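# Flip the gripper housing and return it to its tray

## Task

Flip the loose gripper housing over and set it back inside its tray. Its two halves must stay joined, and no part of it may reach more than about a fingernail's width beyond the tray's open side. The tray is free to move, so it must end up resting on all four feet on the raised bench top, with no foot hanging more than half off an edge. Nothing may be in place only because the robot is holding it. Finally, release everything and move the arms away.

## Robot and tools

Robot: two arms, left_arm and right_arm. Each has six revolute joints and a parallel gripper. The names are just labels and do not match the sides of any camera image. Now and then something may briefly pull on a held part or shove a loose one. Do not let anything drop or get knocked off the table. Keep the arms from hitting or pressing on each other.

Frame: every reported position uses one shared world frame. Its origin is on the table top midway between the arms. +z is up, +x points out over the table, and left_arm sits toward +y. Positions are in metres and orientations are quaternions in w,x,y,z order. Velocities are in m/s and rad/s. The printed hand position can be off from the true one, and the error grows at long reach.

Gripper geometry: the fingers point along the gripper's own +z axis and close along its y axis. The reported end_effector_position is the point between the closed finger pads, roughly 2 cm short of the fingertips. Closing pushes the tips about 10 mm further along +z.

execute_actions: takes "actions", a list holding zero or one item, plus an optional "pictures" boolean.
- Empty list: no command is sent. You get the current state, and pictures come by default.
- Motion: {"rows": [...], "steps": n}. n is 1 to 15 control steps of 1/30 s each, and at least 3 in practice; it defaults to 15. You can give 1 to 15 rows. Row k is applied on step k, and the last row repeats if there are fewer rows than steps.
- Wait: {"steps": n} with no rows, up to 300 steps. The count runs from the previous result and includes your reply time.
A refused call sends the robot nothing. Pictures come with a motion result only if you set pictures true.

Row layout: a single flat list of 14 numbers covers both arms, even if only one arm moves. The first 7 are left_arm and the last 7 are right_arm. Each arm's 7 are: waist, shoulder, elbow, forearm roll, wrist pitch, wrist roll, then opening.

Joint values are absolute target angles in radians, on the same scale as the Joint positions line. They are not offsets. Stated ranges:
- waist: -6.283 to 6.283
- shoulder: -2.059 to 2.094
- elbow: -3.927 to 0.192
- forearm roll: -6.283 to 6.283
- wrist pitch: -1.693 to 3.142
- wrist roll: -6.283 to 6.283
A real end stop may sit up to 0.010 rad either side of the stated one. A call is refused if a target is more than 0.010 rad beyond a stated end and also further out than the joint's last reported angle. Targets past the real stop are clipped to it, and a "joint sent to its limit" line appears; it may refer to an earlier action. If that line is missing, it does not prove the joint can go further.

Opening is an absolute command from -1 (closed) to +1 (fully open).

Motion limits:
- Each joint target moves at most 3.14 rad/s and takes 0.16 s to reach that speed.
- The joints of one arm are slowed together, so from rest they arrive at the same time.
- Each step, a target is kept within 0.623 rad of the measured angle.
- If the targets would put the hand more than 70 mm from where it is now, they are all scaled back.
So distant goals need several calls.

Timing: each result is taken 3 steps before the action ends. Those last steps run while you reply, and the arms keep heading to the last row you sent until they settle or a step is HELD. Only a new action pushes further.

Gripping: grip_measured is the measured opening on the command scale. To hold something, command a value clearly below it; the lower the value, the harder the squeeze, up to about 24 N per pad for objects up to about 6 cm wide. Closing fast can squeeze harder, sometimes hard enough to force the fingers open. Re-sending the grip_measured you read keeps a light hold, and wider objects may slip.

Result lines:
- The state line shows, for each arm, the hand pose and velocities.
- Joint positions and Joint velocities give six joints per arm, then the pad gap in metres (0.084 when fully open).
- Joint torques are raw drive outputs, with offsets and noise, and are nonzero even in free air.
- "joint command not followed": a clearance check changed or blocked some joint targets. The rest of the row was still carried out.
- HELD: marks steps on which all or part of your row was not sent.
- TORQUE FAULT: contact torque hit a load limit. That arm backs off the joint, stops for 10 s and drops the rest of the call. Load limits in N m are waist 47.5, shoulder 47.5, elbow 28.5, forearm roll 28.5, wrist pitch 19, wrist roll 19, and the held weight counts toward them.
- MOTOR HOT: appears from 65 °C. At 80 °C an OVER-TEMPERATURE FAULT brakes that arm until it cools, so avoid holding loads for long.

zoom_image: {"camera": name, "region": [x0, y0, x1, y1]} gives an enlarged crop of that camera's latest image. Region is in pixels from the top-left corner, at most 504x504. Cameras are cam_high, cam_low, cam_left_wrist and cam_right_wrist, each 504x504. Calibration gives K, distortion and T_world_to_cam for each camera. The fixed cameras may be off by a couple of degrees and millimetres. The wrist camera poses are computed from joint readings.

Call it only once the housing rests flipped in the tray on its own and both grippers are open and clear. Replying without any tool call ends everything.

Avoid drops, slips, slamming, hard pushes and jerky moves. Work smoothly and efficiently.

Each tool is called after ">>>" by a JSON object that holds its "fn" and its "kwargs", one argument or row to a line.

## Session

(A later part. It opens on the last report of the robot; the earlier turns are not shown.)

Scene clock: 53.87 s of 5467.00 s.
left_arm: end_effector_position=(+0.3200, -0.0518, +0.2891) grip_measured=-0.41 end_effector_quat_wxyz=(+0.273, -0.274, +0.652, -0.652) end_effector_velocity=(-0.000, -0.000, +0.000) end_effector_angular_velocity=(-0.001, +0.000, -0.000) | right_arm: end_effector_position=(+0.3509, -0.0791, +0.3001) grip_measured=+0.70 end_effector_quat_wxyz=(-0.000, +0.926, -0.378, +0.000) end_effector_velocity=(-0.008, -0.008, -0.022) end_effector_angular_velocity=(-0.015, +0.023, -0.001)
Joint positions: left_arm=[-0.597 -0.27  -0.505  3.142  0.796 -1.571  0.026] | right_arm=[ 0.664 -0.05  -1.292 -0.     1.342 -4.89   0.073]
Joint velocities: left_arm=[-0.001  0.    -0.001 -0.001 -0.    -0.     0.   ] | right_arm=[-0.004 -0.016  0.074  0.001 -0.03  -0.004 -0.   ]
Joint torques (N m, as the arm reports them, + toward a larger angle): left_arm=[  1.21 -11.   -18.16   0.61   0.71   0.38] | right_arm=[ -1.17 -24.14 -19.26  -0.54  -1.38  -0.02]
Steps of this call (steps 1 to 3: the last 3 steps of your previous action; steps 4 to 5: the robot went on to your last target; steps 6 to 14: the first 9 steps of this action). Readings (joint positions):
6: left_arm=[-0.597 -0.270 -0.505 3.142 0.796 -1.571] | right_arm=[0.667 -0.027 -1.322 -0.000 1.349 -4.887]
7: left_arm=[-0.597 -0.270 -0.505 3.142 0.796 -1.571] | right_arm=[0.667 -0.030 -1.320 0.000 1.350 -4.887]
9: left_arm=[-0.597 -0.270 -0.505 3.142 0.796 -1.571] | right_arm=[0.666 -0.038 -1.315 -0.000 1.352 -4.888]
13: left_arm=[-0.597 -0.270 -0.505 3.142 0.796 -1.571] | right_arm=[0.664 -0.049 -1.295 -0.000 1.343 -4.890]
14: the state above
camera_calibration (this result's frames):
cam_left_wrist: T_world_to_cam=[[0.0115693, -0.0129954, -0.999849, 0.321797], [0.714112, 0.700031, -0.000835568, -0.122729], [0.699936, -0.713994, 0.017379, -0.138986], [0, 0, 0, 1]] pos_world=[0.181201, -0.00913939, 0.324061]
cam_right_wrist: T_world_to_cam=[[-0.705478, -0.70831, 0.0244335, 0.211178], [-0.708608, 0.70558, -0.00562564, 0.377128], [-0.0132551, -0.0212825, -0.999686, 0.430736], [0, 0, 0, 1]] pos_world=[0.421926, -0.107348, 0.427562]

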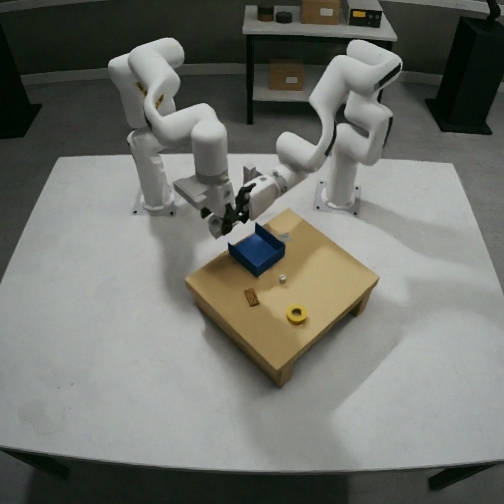

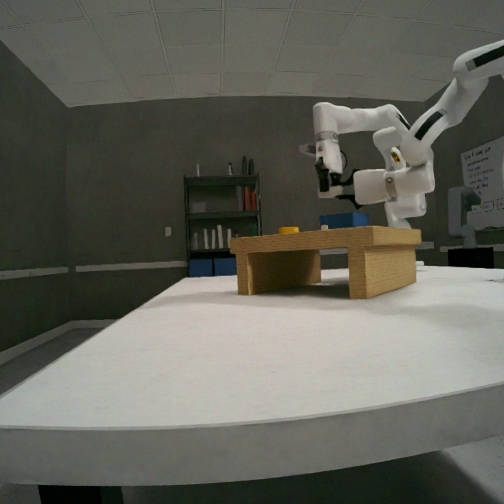

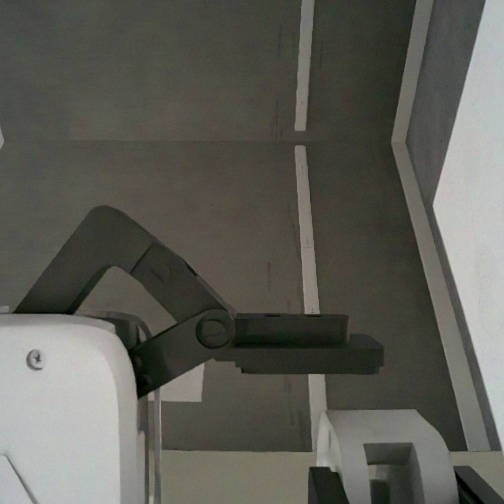

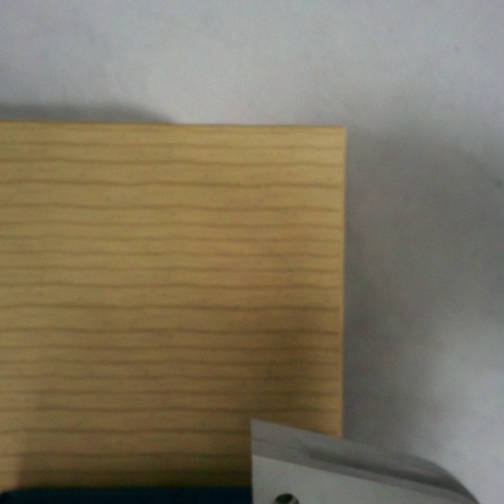

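>>> {"fn": "execute_actions", "kwargs": {
  "actions": [
    {"rows":[[-0.597,-0.27,-0.505,3.1416,0.796,-1.571,-0.8,0.664,-0.053,-1.262,0,1.315,-4.89,0.7],[-0.597,-0.27,-0.505,3.1416,0.796,-1.571,-0.8,0.664,-0.053,-1.262,0,1.315,-4.89,0.6],[-0.597,-0.27,-0.505,3.1416,0.796,-1.571,-0.8,0.664,-0.053,-1.262,0,1.315,-4.89,0.6],[-0.597,-0.27,-0.505,3.1416,0.796,-1.571,-0.8,0.664,-0.053,-1.262,0,1.315,-4.89,0.5],[-0.597,-0.27,-0.505,3.1416,0.796,-1.571,-0.8,0.664,-0.053,-1.262,0,1.315,-4.89,0.4],[-0.597,-0.27,-0.505,3.1416,0.796,-1.571,-0.8,0.664,-0.053,-1.262,0,1.315,-4.89,0.3],[-0.597,-0.27,-0.505,3.1416,0.796,-1.571,-0.8,0.664,-0.053,-1.262,0,1.315,-4.89,0.2],[-0.597,-0.27,-0.505,3.1416,0.796,-1.571,-0.8,0.664,-0.053,-1.262,0,1.315,-4.89,0.1],[-0.597,-0.27,-0.505,3.1416,0.796,-1.571,-0.8,0.664,-0.053,-1.262,0,1.315,-4.89,-0.1],[-0.597,-0.27,-0.505,3.1416,0.796,-1.571,-0.8,0.664,-0.053,-1.262,0,1.315,-4.89,-0.35],[-0.597,-0.27,-0.505,3.1416,0.796,-1.571,-0.8,0.664,-0.053,-1.262,0,1.315,-4.89,-0.6]],"steps":15}
  ],
  "pictures": true
}}

Scene clock: 54.53 s of 5467.00 s.
left_arm: end_effector_position=(+0.3187, -0.0528, +0.2885) grip_measured=-0.40 end_effector_quat_wxyz=(+0.273, -0.272, +0.653, -0.652) end_effector_velocity=(+0.001, +0.002, -0.002) end_effector_angular_velocity=(+0.001, +0.004, +0.004) | right_arm: end_effector_position=(+0.3513, -0.0787, +0.2926) grip_measured=+0.18 end_effector_quat_wxyz=(-0.003, +0.926, -0.378, +0.002) end_effector_velocity=(-0.001, -0.001, -0.004) end_effector_angular_velocity=(-0.003, +0.006, -0.002)
Joint positions: left_arm=[-0.6   -0.27  -0.504  3.143  0.796 -1.571  0.026] | right_arm=[ 0.664 -0.053 -1.265  0.     1.312 -4.89   0.052]
Joint velocities: left_arm=[ 0.002  0.001  0.003 -0.002 -0.    -0.     0.   ] | right_arm=[-0.     0.001  0.008  0.001 -0.003  0.001 -0.   ]
Joint torques (N m, as the arm reports them, + toward a larger angle): left_arm=[  7.07 -11.61 -19.19  -1.74   1.14   0.  ] | right_arm=[ -2.6  -23.97 -13.79  -0.86   1.94   0.03]
Steps of this call (steps 1 to 3: the last 3 steps of your previous action; steps 4 to 8: the robot went on to your last target; steps 9 to 20: the first 12 steps of this action). Readings (joint positions):
9: left_arm=[-0.597 -0.270 -0.505 3.142 0.796 -1.571] | right_arm=[0.664 -0.052 -1.287 -0.000 1.339 -4.890]
10: left_arm=[-0.597 -0.270 -0.505 3.142 0.796 -1.571] | right_arm=[0.664 -0.052 -1.284 -0.000 1.335 -4.890]
12: left_arm=[-0.597 -0.270 -0.505 3.142 0.796 -1.571] | right_arm=[0.664 -0.053 -1.273 -0.000 1.325 -4.890]
16: left_arm=[-0.599 -0.270 -0.504 3.143 0.796 -1.571] | right_arm=[0.664 -0.052 -1.266 0.000 1.313 -4.890]
20: the state above
camera_calibration (this result's frames):
cam_left_wrist: T_world_to_cam=[[0.0115575, -0.0113047, -0.999869, 0.321352], [0.716748, 0.697332, 0.000400747, -0.12245], [0.697237, -0.716659, 0.016162, -0.137753], [0, 0, 0, 1]] pos_world=[0.180098, -0.00970043, 0.323585]
cam_right_wrist: T_world_to_cam=[[-0.705386, -0.708599, 0.0178358, 0.213877], [-0.708778, 0.705402, -0.00646307, 0.377374], [-0.00800168, -0.0172006, -0.99982, 0.421723], [0, 0, 0, 1]] pos_world=[0.421715, -0.107393, 0.420271]

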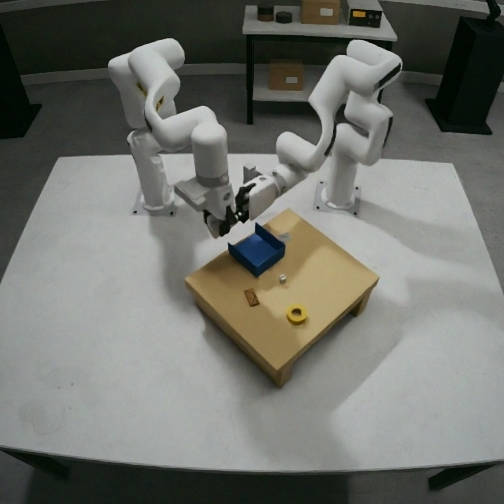

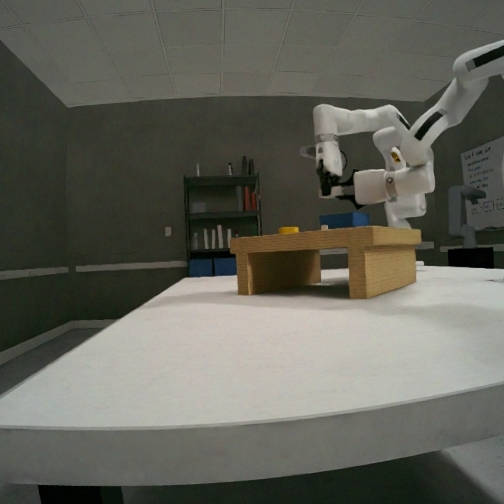

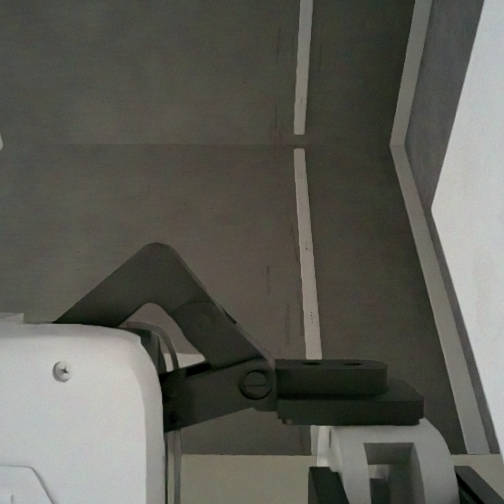

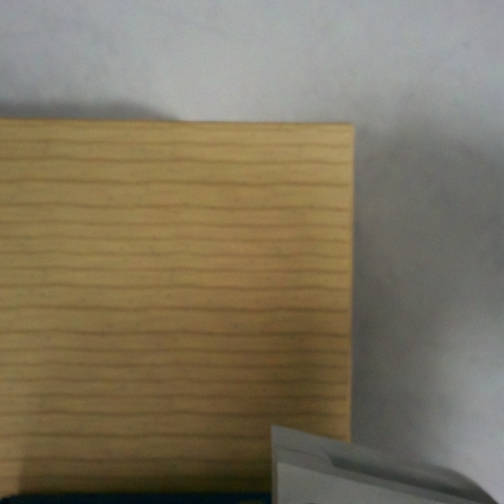

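>>> {"fn": "execute_actions", "kwargs": {
  "actions": [
    {"rows":[[-0.597,-0.27,-0.505,3.1416,0.796,-1.571,-0.2,0.664,-0.053,-1.262,0,1.315,-4.89,-0.6],[-0.597,-0.27,-0.505,3.1416,0.796,-1.571,0.1,0.664,-0.053,-1.262,0,1.315,-4.89,-0.6],[-0.597,-0.27,-0.505,3.1416,0.796,-1.571,0.3,0.664,-0.053,-1.262,0,1.315,-4.89,-0.6],[-0.597,-0.27,-0.505,3.1416,0.796,-1.571,0.3,0.664,-0.053,-1.262,0,1.315,-4.89,-0.6],[-0.597,-0.27,-0.505,3.1416,0.796,-1.571,0.3,0.664,-0.053,-1.262,0,1.315,-4.89,-0.6],[-0.597,-0.515,-0.295,3.1416,0.761,-1.571,0.3,0.664,-0.053,-1.262,0,1.315,-4.89,-0.6]],"steps":15}
  ]
}}

>>> {"fn": "execute_actions", "kwargs": {
  "actions": [
    {"rows":[[-0.597,-0.515,-0.295,3.1416,0.761,-1.571,0.3,0.664,-0.053,-1.262,0,1.315,-4.89,-0.6],[-0.597,-0.515,-0.295,3.1416,0.761,-1.571,0.3,0.664,-0.053,-1.262,0,1.315,-4.89,-0.6],[-0.597,-0.515,-0.295,3.1416,0.761,-1.571,0.3,0.664,-0.053,-1.262,0,1.315,-4.89,-0.6],[0.7,-0.515,-0.295,3.1416,0.761,-1.571,0.3,0.664,-0.053,-1.262,0,1.315,-4.89,-0.6]],"steps":15}
  ],
  "pictures": true
}}

Scene clock: 55.20 s of 5467.00 s.
left_arm: end_effector_position=(+0.2883, -0.0195, +0.2882) grip_measured=+0.29 end_effector_quat_wxyz=(+0.274, -0.274, +0.651, -0.652) end_effector_velocity=(-0.183, +0.174, -0.043) end_effector_angular_velocity=(+0.020, +0.016, -0.009) | right_arm: end_effector_position=(+0.3496, -0.0803, +0.2903) grip_measured=+0.18 end_effector_quat_wxyz=(+0.001, +0.926, -0.378, -0.001) end_effector_velocity=(+0.004, +0.004, +0.004) end_effector_angular_velocity=(+0.013, -0.016, +0.001)
Joint positions: left_arm=[-0.595 -0.446 -0.355  3.141  0.771 -1.571  0.056] | right_arm=[ 0.664 -0.053 -1.261 -0.     1.317 -4.89   0.052]
Joint velocities: left_arm=[-0.006 -0.975  0.856  0.004 -0.144  0.001  0.   ] | right_arm=[ 0.002  0.    -0.007  0.001 -0.013  0.001  0.   ]
Joint torques (N m, as the arm reports them, + toward a larger angle): left_arm=[  1.24   0.06 -23.43   0.7    1.15   0.34] | right_arm=[ -0.66 -23.36 -17.95  -0.17  -1.35   0.04]
Steps of this call (steps 1 to 3: the last 3 steps of your previous action; steps 4 to 8: the robot went on to your last target; steps 9 to 20: the first 12 steps of this action). Readings (joint positions):
9: left_arm=[-0.599 -0.270 -0.504 3.142 0.796 -1.571] | right_arm=[0.664 -0.053 -1.264 0.000 1.312 -4.890]
10: left_arm=[-0.598 -0.270 -0.505 3.141 0.796 -1.571] | right_arm=[0.664 -0.054 -1.263 0.000 1.315 -4.890]
12: left_arm=[-0.593 -0.271 -0.507 3.139 0.797 -1.571] | right_arm=[0.663 -0.053 -1.257 -0.001 1.321 -4.890]
16: left_arm=[-0.594 -0.290 -0.489 3.140 0.794 -1.571] | right_arm=[0.664 -0.053 -1.258 -0.000 1.319 -4.890]
20: the state above

Scene clock: 55.70 s of 5467.00 s.
left_arm: end_effector_position=(+0.3377, +0.0699, +0.2855) grip_measured=+0.29 end_effector_quat_wxyz=(+0.343, -0.343, +0.618, -0.619) end_effector_velocity=(+0.235, +0.378, -0.001) end_effector_angular_velocity=(+0.001, +0.001, +0.966) | right_arm: end_effector_position=(+0.3501, -0.0798, +0.2907) grip_measured=+0.18 end_effector_quat_wxyz=(+0.000, +0.926, -0.378, -0.000) end_effector_velocity=(-0.000, +0.000, -0.000) end_effector_angular_velocity=(-0.000, -0.000, +0.000)
Joint positions: left_arm=[-0.38  -0.512 -0.298  3.142  0.762 -1.571  0.056] | right_arm=[ 0.664 -0.053 -1.262 -0.     1.315 -4.89   0.052]
Joint velocities: left_arm=[ 0.966 -0.004  0.004  0.    -0.001  0.     0.   ] | right_arm=[ 0. -0.  0. -0. -0.  0.  0.]
Joint torques (N m, as the arm reports them, + toward a larger angle): left_arm=[  1.85  -7.27 -17.83   0.52   0.55   0.45] | right_arm=[ -0.33 -23.51 -18.63  -0.55  -1.38   0.24]
Steps of this call (steps 1 to 3: the last 3 steps of your previous action; steps 4 to 15: the first 12 steps of this action). Readings (joint positions):
4: left_arm=[-0.596 -0.503 -0.305 3.141 0.763 -1.571] | right_arm=[0.664 -0.053 -1.262 -0.000 1.316 -4.890]
5: left_arm=[-0.596 -0.507 -0.302 3.141 0.762 -1.571] | right_arm=[0.664 -0.053 -1.262 -0.000 1.315 -4.890]
7: left_arm=[-0.596 -0.511 -0.299 3.142 0.762 -1.571] | right_arm=[0.664 -0.053 -1.262 -0.000 1.315 -4.890]
11: left_arm=[-0.513 -0.511 -0.299 3.142 0.762 -1.571] | right_arm=[0.664 -0.053 -1.262 -0.000 1.315 -4.890]
15: the state above
camera_calibration (this result's frames):
cam_left_wrist: T_world_to_cam=[[0.0146192, -0.0105791, -0.999837, 0.318376], [0.546325, 0.837573, -0.000874094, -0.173563], [0.837446, -0.546223, 0.0180243, -0.12277], [0, 0, 0, 1]] pos_world=[0.192981, 0.0816803, 0.320385]
cam_right_wrist: T_world_to_cam=[[-0.705427, -0.708358, 0.0245424, 0.210285], [-0.708657, 0.705531, -0.00560504, 0.377014], [-0.0133451, -0.0213461, -0.999683, 0.421387], [0, 0, 0, 1]] pos_world=[0.421138, -0.108042, 0.418206]

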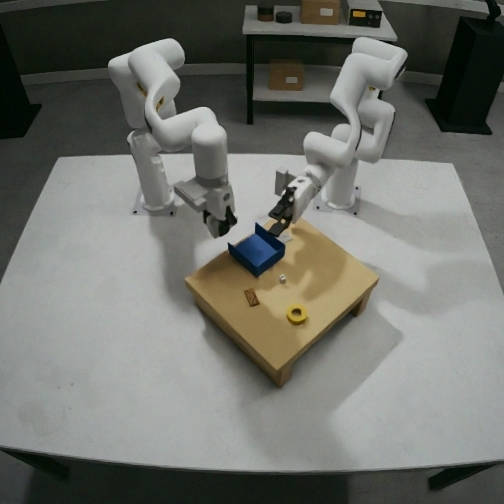

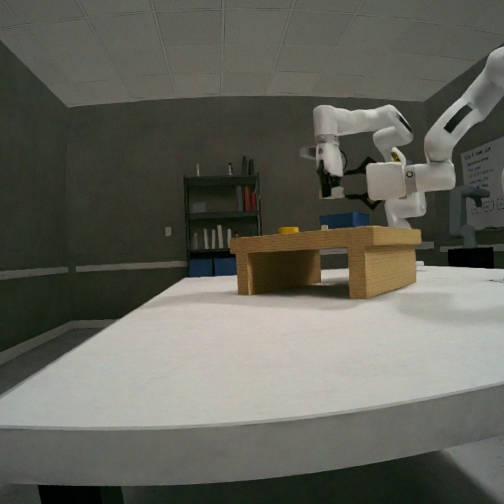

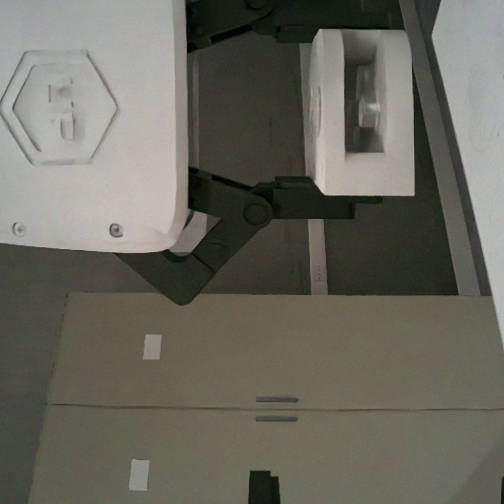

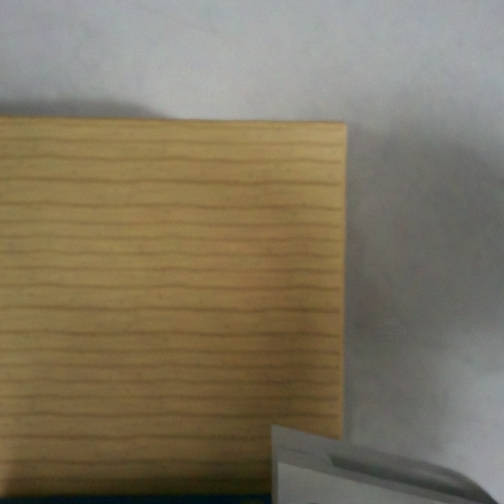

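>>> {"fn": "execute_actions", "kwargs": {
  "actions": [
    {"rows":[[0.9,-0.515,-0.295,3.1416,0.761,-1.571,0.3,0.664,-0.053,-1.262,0,1.315,-4.89,-0.6],[0.9,-0.515,-0.295,3.1416,0.761,-1.571,0.3,0.664,-0.053,-1.262,0,1.315,-4.89,-0.6],[0.9,-0.515,-0.295,3.1416,0.761,-1.571,0.3,0.664,-0.053,-1.262,0,1.315,-4.89,-0.6],[0.9,-0.515,-0.295,3.1416,0.761,-1.571,0.3,0.664,-0.053,-1.262,0,1.315,-4.89,-0.6],[0.9,-0.515,-0.295,3.1416,0.761,-1.571,0.3,0.664,-0.053,-1.262,0,1.315,-4.89,-0.6],[0.9,-0.515,-0.295,3.1416,0.761,-1.571,0.3,0.664,-0.053,-1.262,0,1.315,-4.89,-0.6],[0.9,-0.515,-0.295,3.1416,0.761,-1.571,0.3,0.664,-0.053,-1.262,0,1.315,-4.89,-0.6],[0.9,-0.515,-0.295,3.1416,0.761,-1.571,0.3,0.73,0.02,-1.3,0,1.28,-4.82,-0.6]],"steps":15}
  ]
}}

>>> {"fn": "execute_actions", "kwargs": {
  "actions": [
    {"rows":[[0.9,-0.515,-0.295,3.1416,0.761,-1.571,0.3,0.799,0.0959,-1.3215,0,1.2256,-4.755,-0.6]],"steps":15}
  ],
  "pictures": true
}}

Scene clock: 56.93 s of 5467.00 s.
left_arm: end_effector_position=(+0.3172, +0.5868, +0.2850) grip_measured=+0.29 end_effector_quat_wxyz=(+0.631, -0.631, +0.319, -0.319) end_effector_velocity=(-0.242, +0.327, -0.000) end_effector_angular_velocity=(-0.000, +0.000, +0.885) | right_arm: end_effector_position=(+0.3489, -0.0552, +0.2814) grip_measured=+0.18 end_effector_quat_wxyz=(-0.001, +0.925, -0.379, +0.000) end_effector_velocity=(-0.051, +0.179, -0.129) end_effector_angular_velocity=(-0.076, +0.116, +0.061)
Joint positions: left_arm=[ 0.815 -0.515 -0.295  3.142  0.761 -1.571  0.056] | right_arm=[ 0.707 -0.006 -1.288  0.     1.292 -4.845  0.052]
Joint velocities: left_arm=[ 0.885 -0.001  0.001 -0.    -0.001  0.     0.   ] | right_arm=[ 0.356  0.386 -0.104  0.011 -0.143  0.291 -0.   ]
Joint torques (N m, as the arm reports them, + toward a larger angle): left_arm=[ -1.23  -7.06 -17.94   0.81   0.64   0.45] | right_arm=[-10.51 -32.4  -18.74  -0.92  -1.23  -0.17]
Steps of this call (steps 1 to 3: the last 3 steps of your previous action; steps 4 to 25: the robot went on to your last target; steps 26 to 37: the first 12 steps of this action). Readings (joint positions):
26: left_arm=[0.460 -0.514 -0.296 3.142 0.761 -1.571] | right_arm=[0.664 -0.053 -1.262 -0.000 1.315 -4.890]
27: left_arm=[0.493 -0.514 -0.296 3.142 0.761 -1.571] | right_arm=[0.664 -0.053 -1.262 0.000 1.315 -4.890]
29: left_arm=[0.557 -0.515 -0.295 3.142 0.761 -1.571] | right_arm=[0.664 -0.053 -1.262 0.000 1.315 -4.890]
33: left_arm=[0.687 -0.515 -0.295 3.142 0.761 -1.571] | right_arm=[0.664 -0.053 -1.262 -0.000 1.315 -4.890]
37: the state above

Scene clock: 57.43 s of 5467.00 s.
left_arm: end_effector_position=(+0.2929, +0.6170, +0.2850) grip_measured=+0.29 end_effector_quat_wxyz=(+0.644, -0.644, +0.292, -0.292) end_effector_velocity=(-0.001, +0.002, -0.000) end_effector_angular_velocity=(-0.001, +0.000, +0.005) | right_arm: end_effector_position=(+0.3398, -0.0049, +0.2516) grip_measured=+0.18 end_effector_quat_wxyz=(-0.000, +0.926, -0.379, +0.000) end_effector_velocity=(+0.005, +0.010, +0.008) end_effector_angular_velocity=(+0.021, -0.026, -0.008)
Joint positions: left_arm=[ 0.899 -0.515 -0.295  3.142  0.761 -1.571  0.056] | right_arm=[ 0.797  0.094 -1.322 -0.     1.227 -4.757  0.052]
Joint velocities: left_arm=[ 0.004  0.    -0.001 -0.    -0.001 -0.    -0.   ] | right_arm=[ 0.009  0.005 -0.021 -0.002 -0.018  0.018  0.   ]
Joint torques (N m, as the arm reports them, + toward a larger angle): left_arm=[  1.52  -7.12 -18.12   0.7    0.79   0.31] | right_arm=[ -0.82 -27.16 -17.76  -0.72  -1.6    0.06]
Steps of this call (steps 1 to 3: the last 3 steps of your previous action; steps 4 to 15: the first 12 steps of this action). Readings (joint positions):
4: left_arm=[0.883 -0.515 -0.295 3.142 0.761 -1.571] | right_arm=[0.727 0.017 -1.296 0.000 1.282 -4.825]
5: left_arm=[0.888 -0.515 -0.295 3.142 0.761 -1.571] | right_arm=[0.731 0.022 -1.300 -0.000 1.278 -4.818]
7: left_arm=[0.894 -0.515 -0.295 3.142 0.761 -1.571] | right_arm=[0.759 0.051 -1.313 -0.000 1.254 -4.791]
11: left_arm=[0.898 -0.515 -0.295 3.142 0.761 -1.571] | right_arm=[0.794 0.091 -1.316 0.000 1.232 -4.762]
15: the state above
camera_calibration (this result's frames):
cam_left_wrist: T_world_to_cam=[[0.0137851, 0.0105509, -0.999849, 0.311534], [-0.644836, 0.76432, -0.000824942, -0.213208], [0.764197, 0.64475, 0.0173398, -0.499558], [0, 0, 0, 1]] pos_world=[0.239982, 0.481762, 0.319974]
cam_right_wrist: T_world_to_cam=[[-0.705596, -0.708226, 0.0234424, 0.257443], [-0.708504, 0.705684, -0.00569353, 0.316641], [-0.0125106, -0.0206264, -0.999709, 0.383476], [0, 0, 0, 1]] pos_world=[0.41079, -0.0332107, 0.379132]

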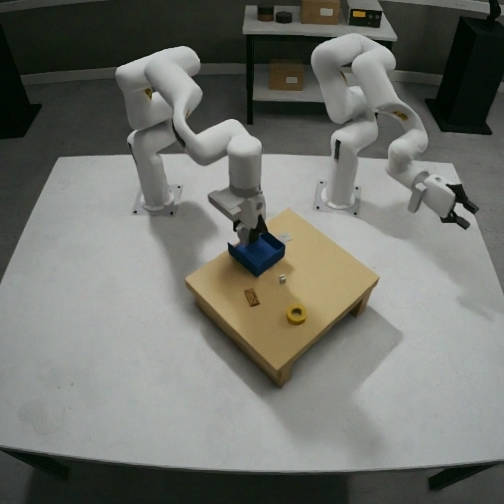

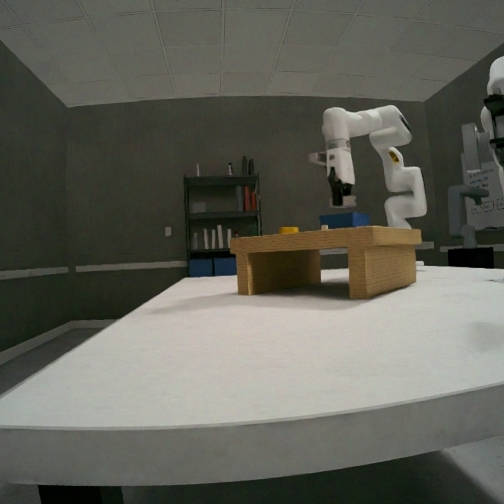

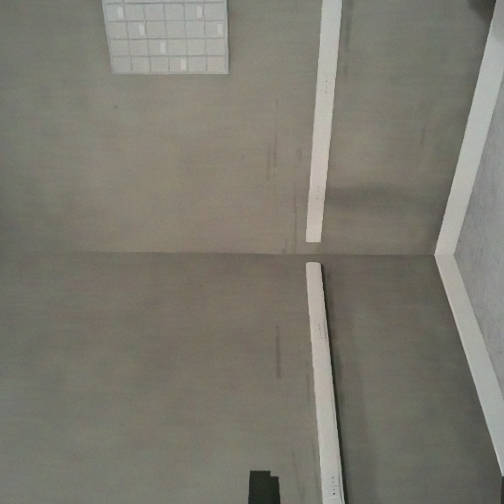

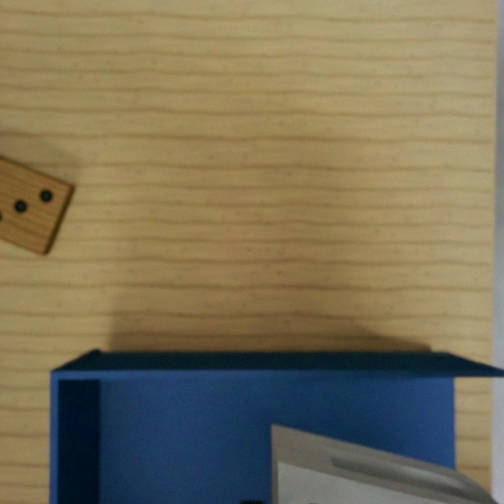

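>>> {"fn": "execute_actions", "kwargs": {
  "actions": [
    {"rows":[[0.9,-0.515,-0.295,3.1416,0.761,-1.571,0.3,0.8335,0.1344,-1.3695,0,1.235,-4.7205,-0.6],[0.9,-0.515,-0.295,3.1416,0.761,-1.571,0.3,0.8335,0.1344,-1.3695,0,1.235,-4.7205,-0.6],[0.9,-0.515,-0.295,3.1416,0.761,-1.571,0.3,0.8335,0.1344,-1.3695,0,1.235,-4.7205,-0.6],[0.9,-0.515,-0.295,3.1416,0.761,-1.571,0.3,0.8335,0.1344,-1.3695,0,1.235,-4.7205,-0.6],[0.9,-0.515,-0.295,3.1416,0.761,-1.571,0.3,0.8335,0.1344,-1.3695,0,1.235,-4.7205,-0.6],[0.9,-0.515,-0.295,3.1416,0.761,-1.571,0.3,0.8335,0.1344,-1.3695,0,1.235,-4.7205,-0.6],[0.9,-0.515,-0.295,3.1416,0.761,-1.571,0.3,0.8335,0.1493,-1.3075,0,1.158,-4.7205,-0.6]],"steps":15}
  ]
}}

>>> {"fn": "execute_actions", "kwargs": {
  "actions": [
    {"rows":[[0.9,-0.515,-0.295,3.1416,0.761,-1.571,0.3,0.8335,0.1493,-1.3075,0,1.158,-4.7205,-0.6]],"steps":8}
  ],
  "pictures": true
}}

Scene clock: 58.33 s of 5467.00 s.
left_arm: end_effector_position=(+0.2926, +0.6172, +0.2850) grip_measured=+0.29 end_effector_quat_wxyz=(+0.644, -0.644, +0.292, -0.292) end_effector_velocity=(+0.000, -0.001, -0.000) end_effector_angular_velocity=(+0.000, +0.000, -0.001) | right_arm: end_effector_position=(+0.3347, +0.0153, +0.2275) grip_measured=+0.18 end_effector_quat_wxyz=(+0.002, +0.926, -0.378, -0.001) end_effector_velocity=(-0.023, -0.020, -0.141) end_effector_angular_velocity=(-0.103, +0.103, -0.005)
Joint positions: left_arm=[ 0.9   -0.515 -0.295  3.142  0.761 -1.571  0.056] | right_arm=[ 0.833  0.146 -1.319  0.     1.177 -4.721  0.052]
Joint velocities: left_arm=[-0.001  0.     0.001 -0.     0.001  0.    -0.   ] | right_arm=[ 0.003  0.101  0.248  0.    -0.205  0.008 -0.   ]
Joint torques (N m, as the arm reports them, + toward a larger angle): left_arm=[  1.23  -7.26 -18.13   0.59   0.75   0.32] | right_arm=[ -0.96 -37.27 -22.63  -0.55  -1.58  -0.03]
Steps of this call (steps 1 to 3: the last 3 steps of your previous action; steps 4 to 15: the robot went on to your last target; steps 16 to 27: the first 12 steps of this action). Readings (joint positions):
16: left_arm=[0.900 -0.515 -0.295 3.142 0.761 -1.571] | right_arm=[0.799 0.096 -1.322 -0.000 1.226 -4.755]
17: left_arm=[0.900 -0.515 -0.295 3.142 0.761 -1.571] | right_arm=[0.802 0.099 -1.326 -0.000 1.227 -4.751]
19: left_arm=[0.900 -0.515 -0.295 3.142 0.761 -1.571] | right_arm=[0.816 0.116 -1.348 -0.000 1.231 -4.737]
23: left_arm=[0.900 -0.515 -0.295 3.142 0.761 -1.571] | right_arm=[0.832 0.132 -1.362 0.000 1.228 -4.724]
27: the state above

Scene clock: 58.60 s of 5467.00 s.
left_arm: end_effector_position=(+0.2926, +0.6172, +0.2850) grip_measured=+0.29 end_effector_quat_wxyz=(+0.644, -0.644, +0.292, -0.292) end_effector_velocity=(+0.000, -0.000, -0.000) end_effector_angular_velocity=(+0.000, -0.000, -0.000) | right_arm: end_effector_position=(+0.3354, +0.0164, +0.2236) grip_measured=+0.18 end_effector_quat_wxyz=(-0.001, +0.926, -0.379, +0.000) end_effector_velocity=(-0.001, -0.000, -0.005) end_effector_angular_velocity=(-0.004, +0.003, +0.001)
Joint positions: left_arm=[ 0.9   -0.515 -0.295  3.142  0.761 -1.571  0.056] | right_arm=[ 0.833  0.148 -1.309 -0.     1.159 -4.721  0.052]
Joint velocities: left_arm=[-0. -0.  0. -0.  0.  0. -0.] | right_arm=[ 0.002  0.003  0.01  -0.001 -0.009  0.001  0.   ]
Joint torques (N m, as the arm reports them, + toward a larger angle): left_arm=[  1.06  -6.93 -18.11   0.64   0.67   0.35] | right_arm=[ -0.87 -29.13 -18.07  -0.69  -1.4    0.07]
Steps of this call (steps 1 to 3: the last 3 steps of your previous action; steps 4 to 8: the first 5 steps of this action). Readings (joint positions):
4: left_arm=[0.900 -0.515 -0.295 3.142 0.761 -1.571] | right_arm=[0.833 0.149 -1.309 -0.000 1.162 -4.721]
5: left_arm=[0.900 -0.515 -0.295 3.142 0.761 -1.571] | right_arm=[0.833 0.149 -1.309 -0.000 1.161 -4.721]
7: left_arm=[0.900 -0.515 -0.295 3.142 0.761 -1.571] | right_arm=[0.833 0.148 -1.309 -0.000 1.159 -4.721]
8: the state above
camera_calibration (this result's frames):
cam_left_wrist: T_world_to_cam=[[0.0138129, 0.0105797, -0.999849, 0.311527], [-0.645475, 0.763781, -0.000835434, -0.213066], [0.763657, 0.645388, 0.0173789, -0.499803], [0, 0, 0, 1]] pos_world=[0.239846, 0.482007, 0.319987]
cam_right_wrist: T_world_to_cam=[[-0.705566, -0.708282, 0.022656, 0.270279], [-0.708543, 0.705645, -0.00566166, 0.298306], [-0.011977, -0.0200474, -0.999727, 0.355599], [0, 0, 0, 1]] pos_world=[0.406322, -0.0119357, 0.351068]

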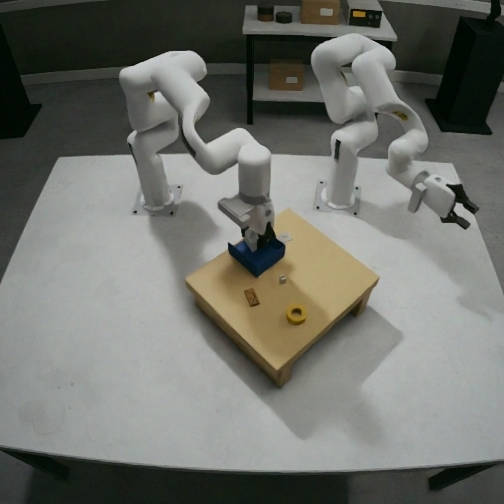

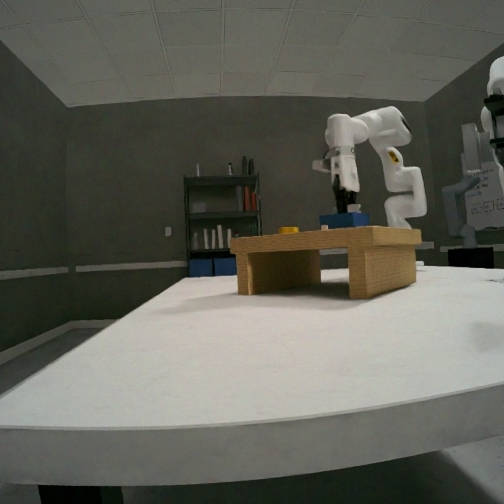

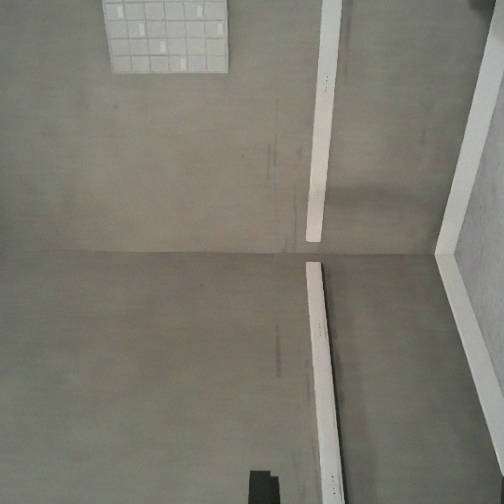

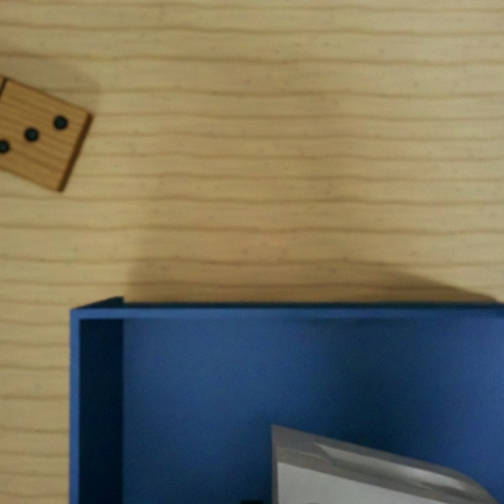

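>>> {"fn": "execute_actions", "kwargs": {
  "actions": [
    {"rows":[[0.9,-0.515,-0.295,3.1416,0.761,-1.571,0.3,0.822,0.1493,-1.3075,0,1.158,-4.732,-0.6],[0.9,-0.515,-0.295,3.1416,0.761,-1.571,0.3,0.822,0.1493,-1.3075,0,1.158,-4.732,-0.6],[0.9,-0.515,-0.295,3.1416,0.761,-1.571,0.3,0.822,0.1493,-1.3075,0,1.158,-4.732,-0.6],[0.9,-0.515,-0.295,3.1416,0.761,-1.571,0.3,0.822,0.1493,-1.3075,0,1.158,-4.732,-0.6],[0.9,-0.515,-0.295,3.1416,0.761,-1.571,0.3,0.822,0.1493,-1.3075,0,1.158,-4.732,-0.6],[0.9,-0.515,-0.295,3.1416,0.761,-1.571,0.3,0.822,0.157,-1.287,0,1.130,-4.732,-0.6],[0.9,-0.515,-0.295,3.1416,0.761,-1.571,0.3,0.822,0.157,-1.287,0,1.130,-4.732,-0.6],[0.9,-0.515,-0.295,3.1416,0.761,-1.571,0.3,0.822,0.157,-1.287,0,1.130,-4.732,-0.6],[0.9,-0.515,-0.295,3.1416,0.761,-1.571,0.3,0.822,0.1661,-1.2649,0,1.0988,-4.732,-0.6]],"steps":15}
  ],
  "pictures": true
}}

Scene clock: 59.43 s of 5467.00 s.
left_arm: end_effector_position=(+0.2926, +0.6172, +0.2850) grip_measured=+0.29 end_effector_quat_wxyz=(+0.644, -0.644, +0.292, -0.292) end_effector_velocity=(+0.000, -0.000, +0.000) end_effector_angular_velocity=(-0.001, -0.001, -0.000) | right_arm: end_effector_position=(+0.3391, +0.0120, +0.2065) grip_measured=+0.18 end_effector_quat_wxyz=(+0.000, +0.926, -0.378, -0.000) end_effector_velocity=(-0.012, -0.012, -0.104) end_effector_angular_velocity=(-0.051, +0.054, +0.001)
Joint positions: left_arm=[ 0.9   -0.515 -0.295  3.142  0.761 -1.571  0.056] | right_arm=[ 0.822  0.161 -1.277  0.     1.116 -4.732  0.052]
Joint velocities: left_arm=[-0.001  0.    -0.001 -0.001 -0.    -0.    -0.   ] | right_arm=[-0.001  0.084  0.18   0.002 -0.189 -0.002 -0.   ]
Joint torques (N m, as the arm reports them, + toward a larger angle): left_arm=[  1.26  -7.1  -18.21   0.71   0.78   0.36] | right_arm=[ -0.57 -32.58 -19.45  -0.53  -1.63   0.04]
Steps of this call (steps 1 to 3: the last 3 steps of your previous action; steps 4 to 13: the robot went on to your last target; steps 14 to 25: the first 12 steps of this action). Readings (joint positions):
14: left_arm=[0.900 -0.515 -0.295 3.142 0.761 -1.571] | right_arm=[0.833 0.149 -1.308 0.000 1.158 -4.721]
15: left_arm=[0.900 -0.515 -0.295 3.142 0.761 -1.571] | right_arm=[0.832 0.149 -1.308 0.000 1.158 -4.723]
17: left_arm=[0.900 -0.515 -0.295 3.142 0.761 -1.571] | right_arm=[0.827 0.149 -1.307 0.000 1.158 -4.727]
21: left_arm=[0.900 -0.515 -0.295 3.142 0.761 -1.571] | right_arm=[0.823 0.151 -1.301 -0.000 1.147 -4.731]
25: the state above
camera_calibration (this result's frames):
cam_left_wrist: T_world_to_cam=[[0.0138129, 0.0105801, -0.999849, 0.311526], [-0.645475, 0.763781, -0.000835123, -0.213066], [0.763657, 0.645389, 0.0173792, -0.499803], [0, 0, 0, 1]] pos_world=[0.239846, 0.482007, 0.319987]
cam_right_wrist: T_world_to_cam=[[-0.705375, -0.708375, 0.025491, 0.269469], [-0.708695, 0.705493, -0.00557536, 0.303917], [-0.0140343, -0.0219981, -0.99966, 0.339198], [0, 0, 0, 1]] pos_world=[0.410222, -0.0160641, 0.333908]

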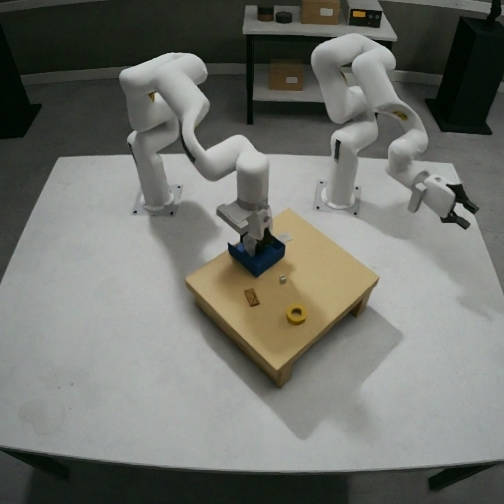

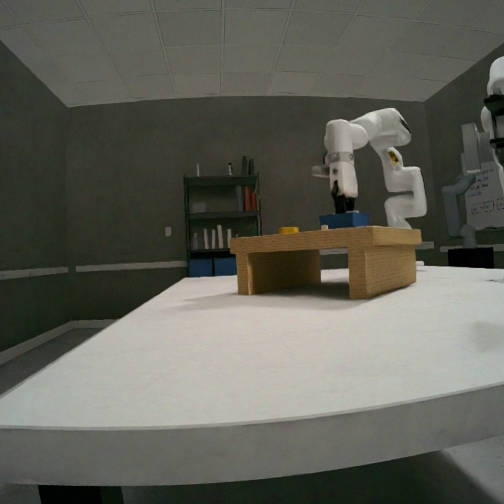

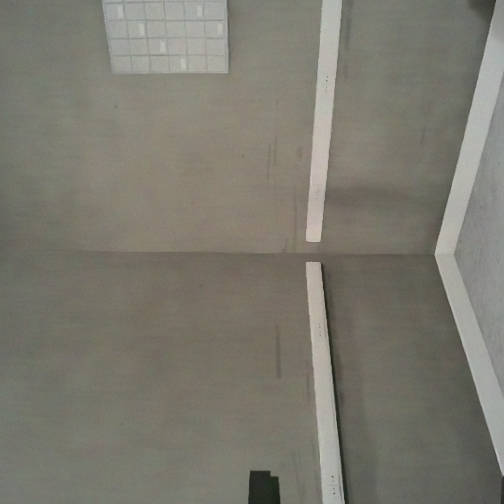

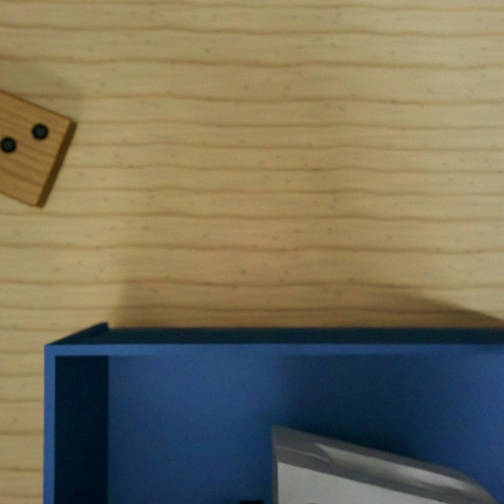

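>>> {"fn": "execute_actions", "kwargs": {
  "actions": [
    {"rows":[[0.9,-0.515,-0.295,3.1416,0.761,-1.571,0.3,0.818,0.1661,-1.2649,0,1.0988,-4.736,-0.6],[0.9,-0.515,-0.295,3.1416,0.761,-1.571,0.3,0.818,0.1661,-1.2649,0,1.0988,-4.736,-0.6],[0.9,-0.515,-0.295,3.1416,0.761,-1.571,0.3,0.818,0.1661,-1.2649,0,1.0988,-4.736,-0.6],[0.9,-0.515,-0.295,3.1416,0.761,-1.571,0.3,0.818,0.1661,-1.2649,0,1.0988,-4.736,-0.6],[0.9,-0.515,-0.295,3.1416,0.761,-1.571,0.3,0.818,0.171,-1.256,0,1.085,-4.736,-0.6],[0.9,-0.515,-0.295,3.1416,0.761,-1.571,0.3,0.818,0.171,-1.256,0,1.085,-4.736,-0.6],[0.9,-0.515,-0.295,3.1416,0.761,-1.571,0.3,0.818,0.176,-1.246,0,1.07,-4.736,-0.6],[0.9,-0.515,-0.295,3.1416,0.761,-1.571,0.3,0.818,0.176,-1.246,0,1.07,-4.736,-0.6],[0.9,-0.515,-0.295,3.1416,0.761,-1.571,0.3,0.818,0.1819,-1.2353,0,1.0534,-4.736,-0.6]],"steps":15}
  ],
  "pictures": true
}}

Scene clock: 60.07 s of 5467.00 s.
left_arm: end_effector_position=(+0.2926, +0.6172, +0.2850) grip_measured=+0.29 end_effector_quat_wxyz=(+0.644, -0.644, +0.292, -0.292) end_effector_velocity=(-0.000, +0.000, +0.000) end_effector_angular_velocity=(-0.000, -0.000, +0.001) | right_arm: end_effector_position=(+0.3405, +0.0104, +0.1870) grip_measured=+0.18 end_effector_quat_wxyz=(+0.001, +0.926, -0.378, -0.000) end_effector_velocity=(-0.009, -0.008, -0.066) end_effector_angular_velocity=(-0.032, +0.034, +0.000)
Joint positions: left_arm=[ 0.9   -0.515 -0.295  3.142  0.761 -1.571  0.056] | right_arm=[ 0.818  0.179 -1.242  0.     1.065 -4.736  0.052]
Joint velocities: left_arm=[ 0.001  0.    -0.001 -0.001 -0.001  0.    -0.   ] | right_arm=[ 0.     0.061  0.107  0.001 -0.121 -0.001 -0.   ]
Joint torques (N m, as the arm reports them, + toward a larger angle): left_arm=[  1.47  -7.33 -18.07   0.8    0.66   0.41] | right_arm=[ -0.69 -32.71 -19.36  -0.49  -1.71   0.08]
Steps of this call (steps 1 to 3: the last 3 steps of your previous action; steps 4 to 7: the robot went on to your last target; steps 8 to 19: the first 12 steps of this action). Readings (joint positions):
8: left_arm=[0.900 -0.515 -0.295 3.142 0.761 -1.571] | right_arm=[0.822 0.166 -1.266 0.000 1.099 -4.732]
9: left_arm=[0.900 -0.515 -0.295 3.142 0.761 -1.571] | right_arm=[0.821 0.166 -1.266 0.000 1.099 -4.733]
11: left_arm=[0.900 -0.515 -0.295 3.142 0.761 -1.571] | right_arm=[0.820 0.166 -1.265 -0.000 1.099 -4.734]
15: left_arm=[0.900 -0.515 -0.295 3.142 0.761 -1.571] | right_arm=[0.818 0.169 -1.259 -0.000 1.088 -4.736]
19: the state above
camera_calibration (this result's frames):
cam_left_wrist: T_world_to_cam=[[0.0138129, 0.01058, -0.999849, 0.311526], [-0.645475, 0.763781, -0.000835245, -0.213066], [0.763657, 0.645389, 0.0173792, -0.499803], [0, 0, 0, 1]] pos_world=[0.239846, 0.482007, 0.319987]
cam_right_wrist: T_world_to_cam=[[-0.705392, -0.708339, 0.0260205, 0.269668], [-0.708671, 0.705518, -0.00557625, 0.305954], [-0.0144081, -0.0223734, -0.999646, 0.31987], [0, 0, 0, 1]] pos_world=[0.411652, -0.0176829, 0.314446]

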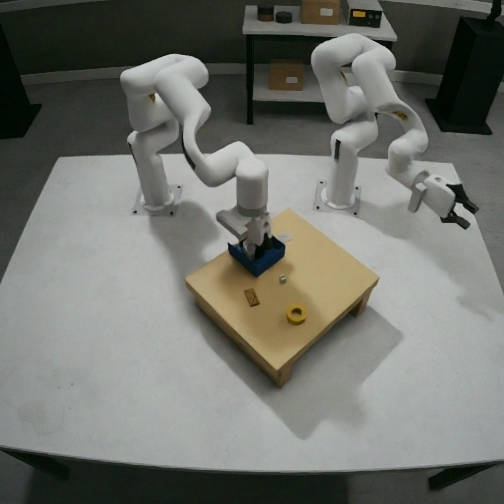

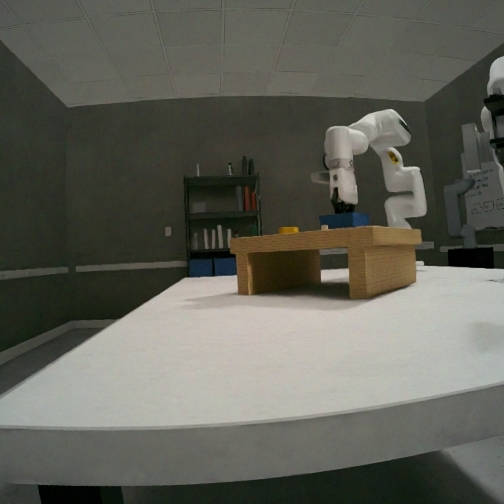

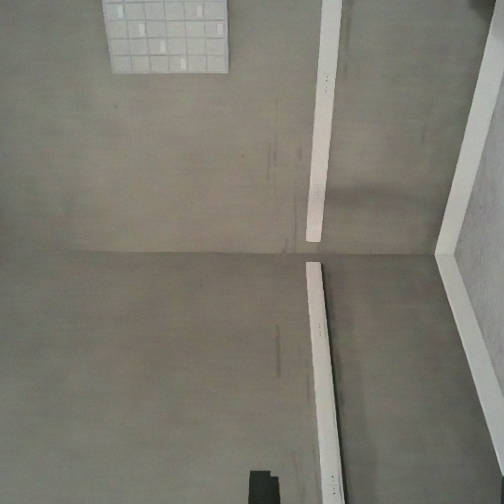

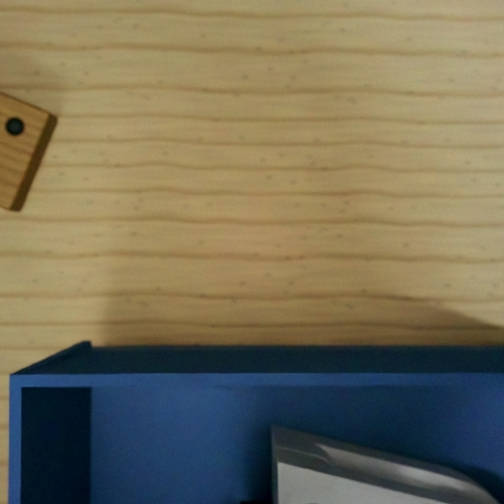

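Good; check the settled state, then lower a little more.

>>> {"fn": "execute_actions", "kwargs": {
  "actions": [
    {"rows":[[0.9,-0.515,-0.295,3.1416,0.761,-1.571,0.3,0.818,0.1819,-1.2353,0,1.0534,-4.736,-0.6],[0.9,-0.515,-0.295,3.1416,0.761,-1.571,0.3,0.818,0.1819,-1.2353,0,1.0534,-4.736,-0.6],[0.9,-0.515,-0.295,3.1416,0.761,-1.571,0.3,0.818,0.186,-1.228,0,1.042,-4.736,-0.6]],"steps":12}
  ]
}}

Scene clock: 60.47 s of 5467.00 s.
left_arm: end_effector_position=(+0.2926, +0.6172, +0.2850) grip_measured=+0.29 end_effector_quat_wxyz=(+0.644, -0.644, +0.292, -0.292) end_effector_velocity=(+0.001, +0.000, +0.001) end_effector_angular_velocity=(+0.001, -0.002, -0.001) | right_arm: end_effector_position=(+0.3412, +0.0111, +0.1813) grip_measured=+0.18 end_effector_quat_wxyz=(-0.002, +0.926, -0.378, +0.001) end_effector_velocity=(+0.001, +0.001, -0.003) end_effector_angular_velocity=(+0.005, -0.005, -0.001)
Joint positions: left_arm=[ 0.9   -0.515 -0.295  3.142  0.761 -1.571  0.056] | right_arm=[ 0.818  0.184 -1.231 -0.     1.043 -4.736  0.052]
Joint velocities: left_arm=[-0.001  0.    -0.002 -0.     0.    -0.    -0.   ] | right_arm=[-0.001  0.002  0.008  0.    -0.017 -0.    -0.   ]
Joint torques (N m, as the arm reports them, + toward a larger angle): left_arm=[  1.11  -7.26 -18.13   0.68   0.67   0.44] | right_arm=[ -1.28 -25.8  -15.65  -0.22  -1.16  -0.05]
Steps of this call (steps 1 to 3: the last 3 steps of your previous action; steps 4 to 12: the first 9 steps of this action). Readings (joint positions):
4: left_arm=[0.900 -0.515 -0.295 3.142 0.761 -1.571] | right_arm=[0.818 0.182 -1.236 0.000 1.056 -4.736]
5: left_arm=[0.900 -0.515 -0.295 3.142 0.761 -1.571] | right_arm=[0.818 0.182 -1.236 0.000 1.055 -4.736]
7: left_arm=[0.900 -0.515 -0.295 3.142 0.761 -1.571] | right_arm=[0.818 0.182 -1.235 -0.000 1.052 -4.736]
11: left_arm=[0.900 -0.515 -0.295 3.142 0.761 -1.571] | right_arm=[0.818 0.184 -1.231 0.000 1.044 -4.736]
12: the state above


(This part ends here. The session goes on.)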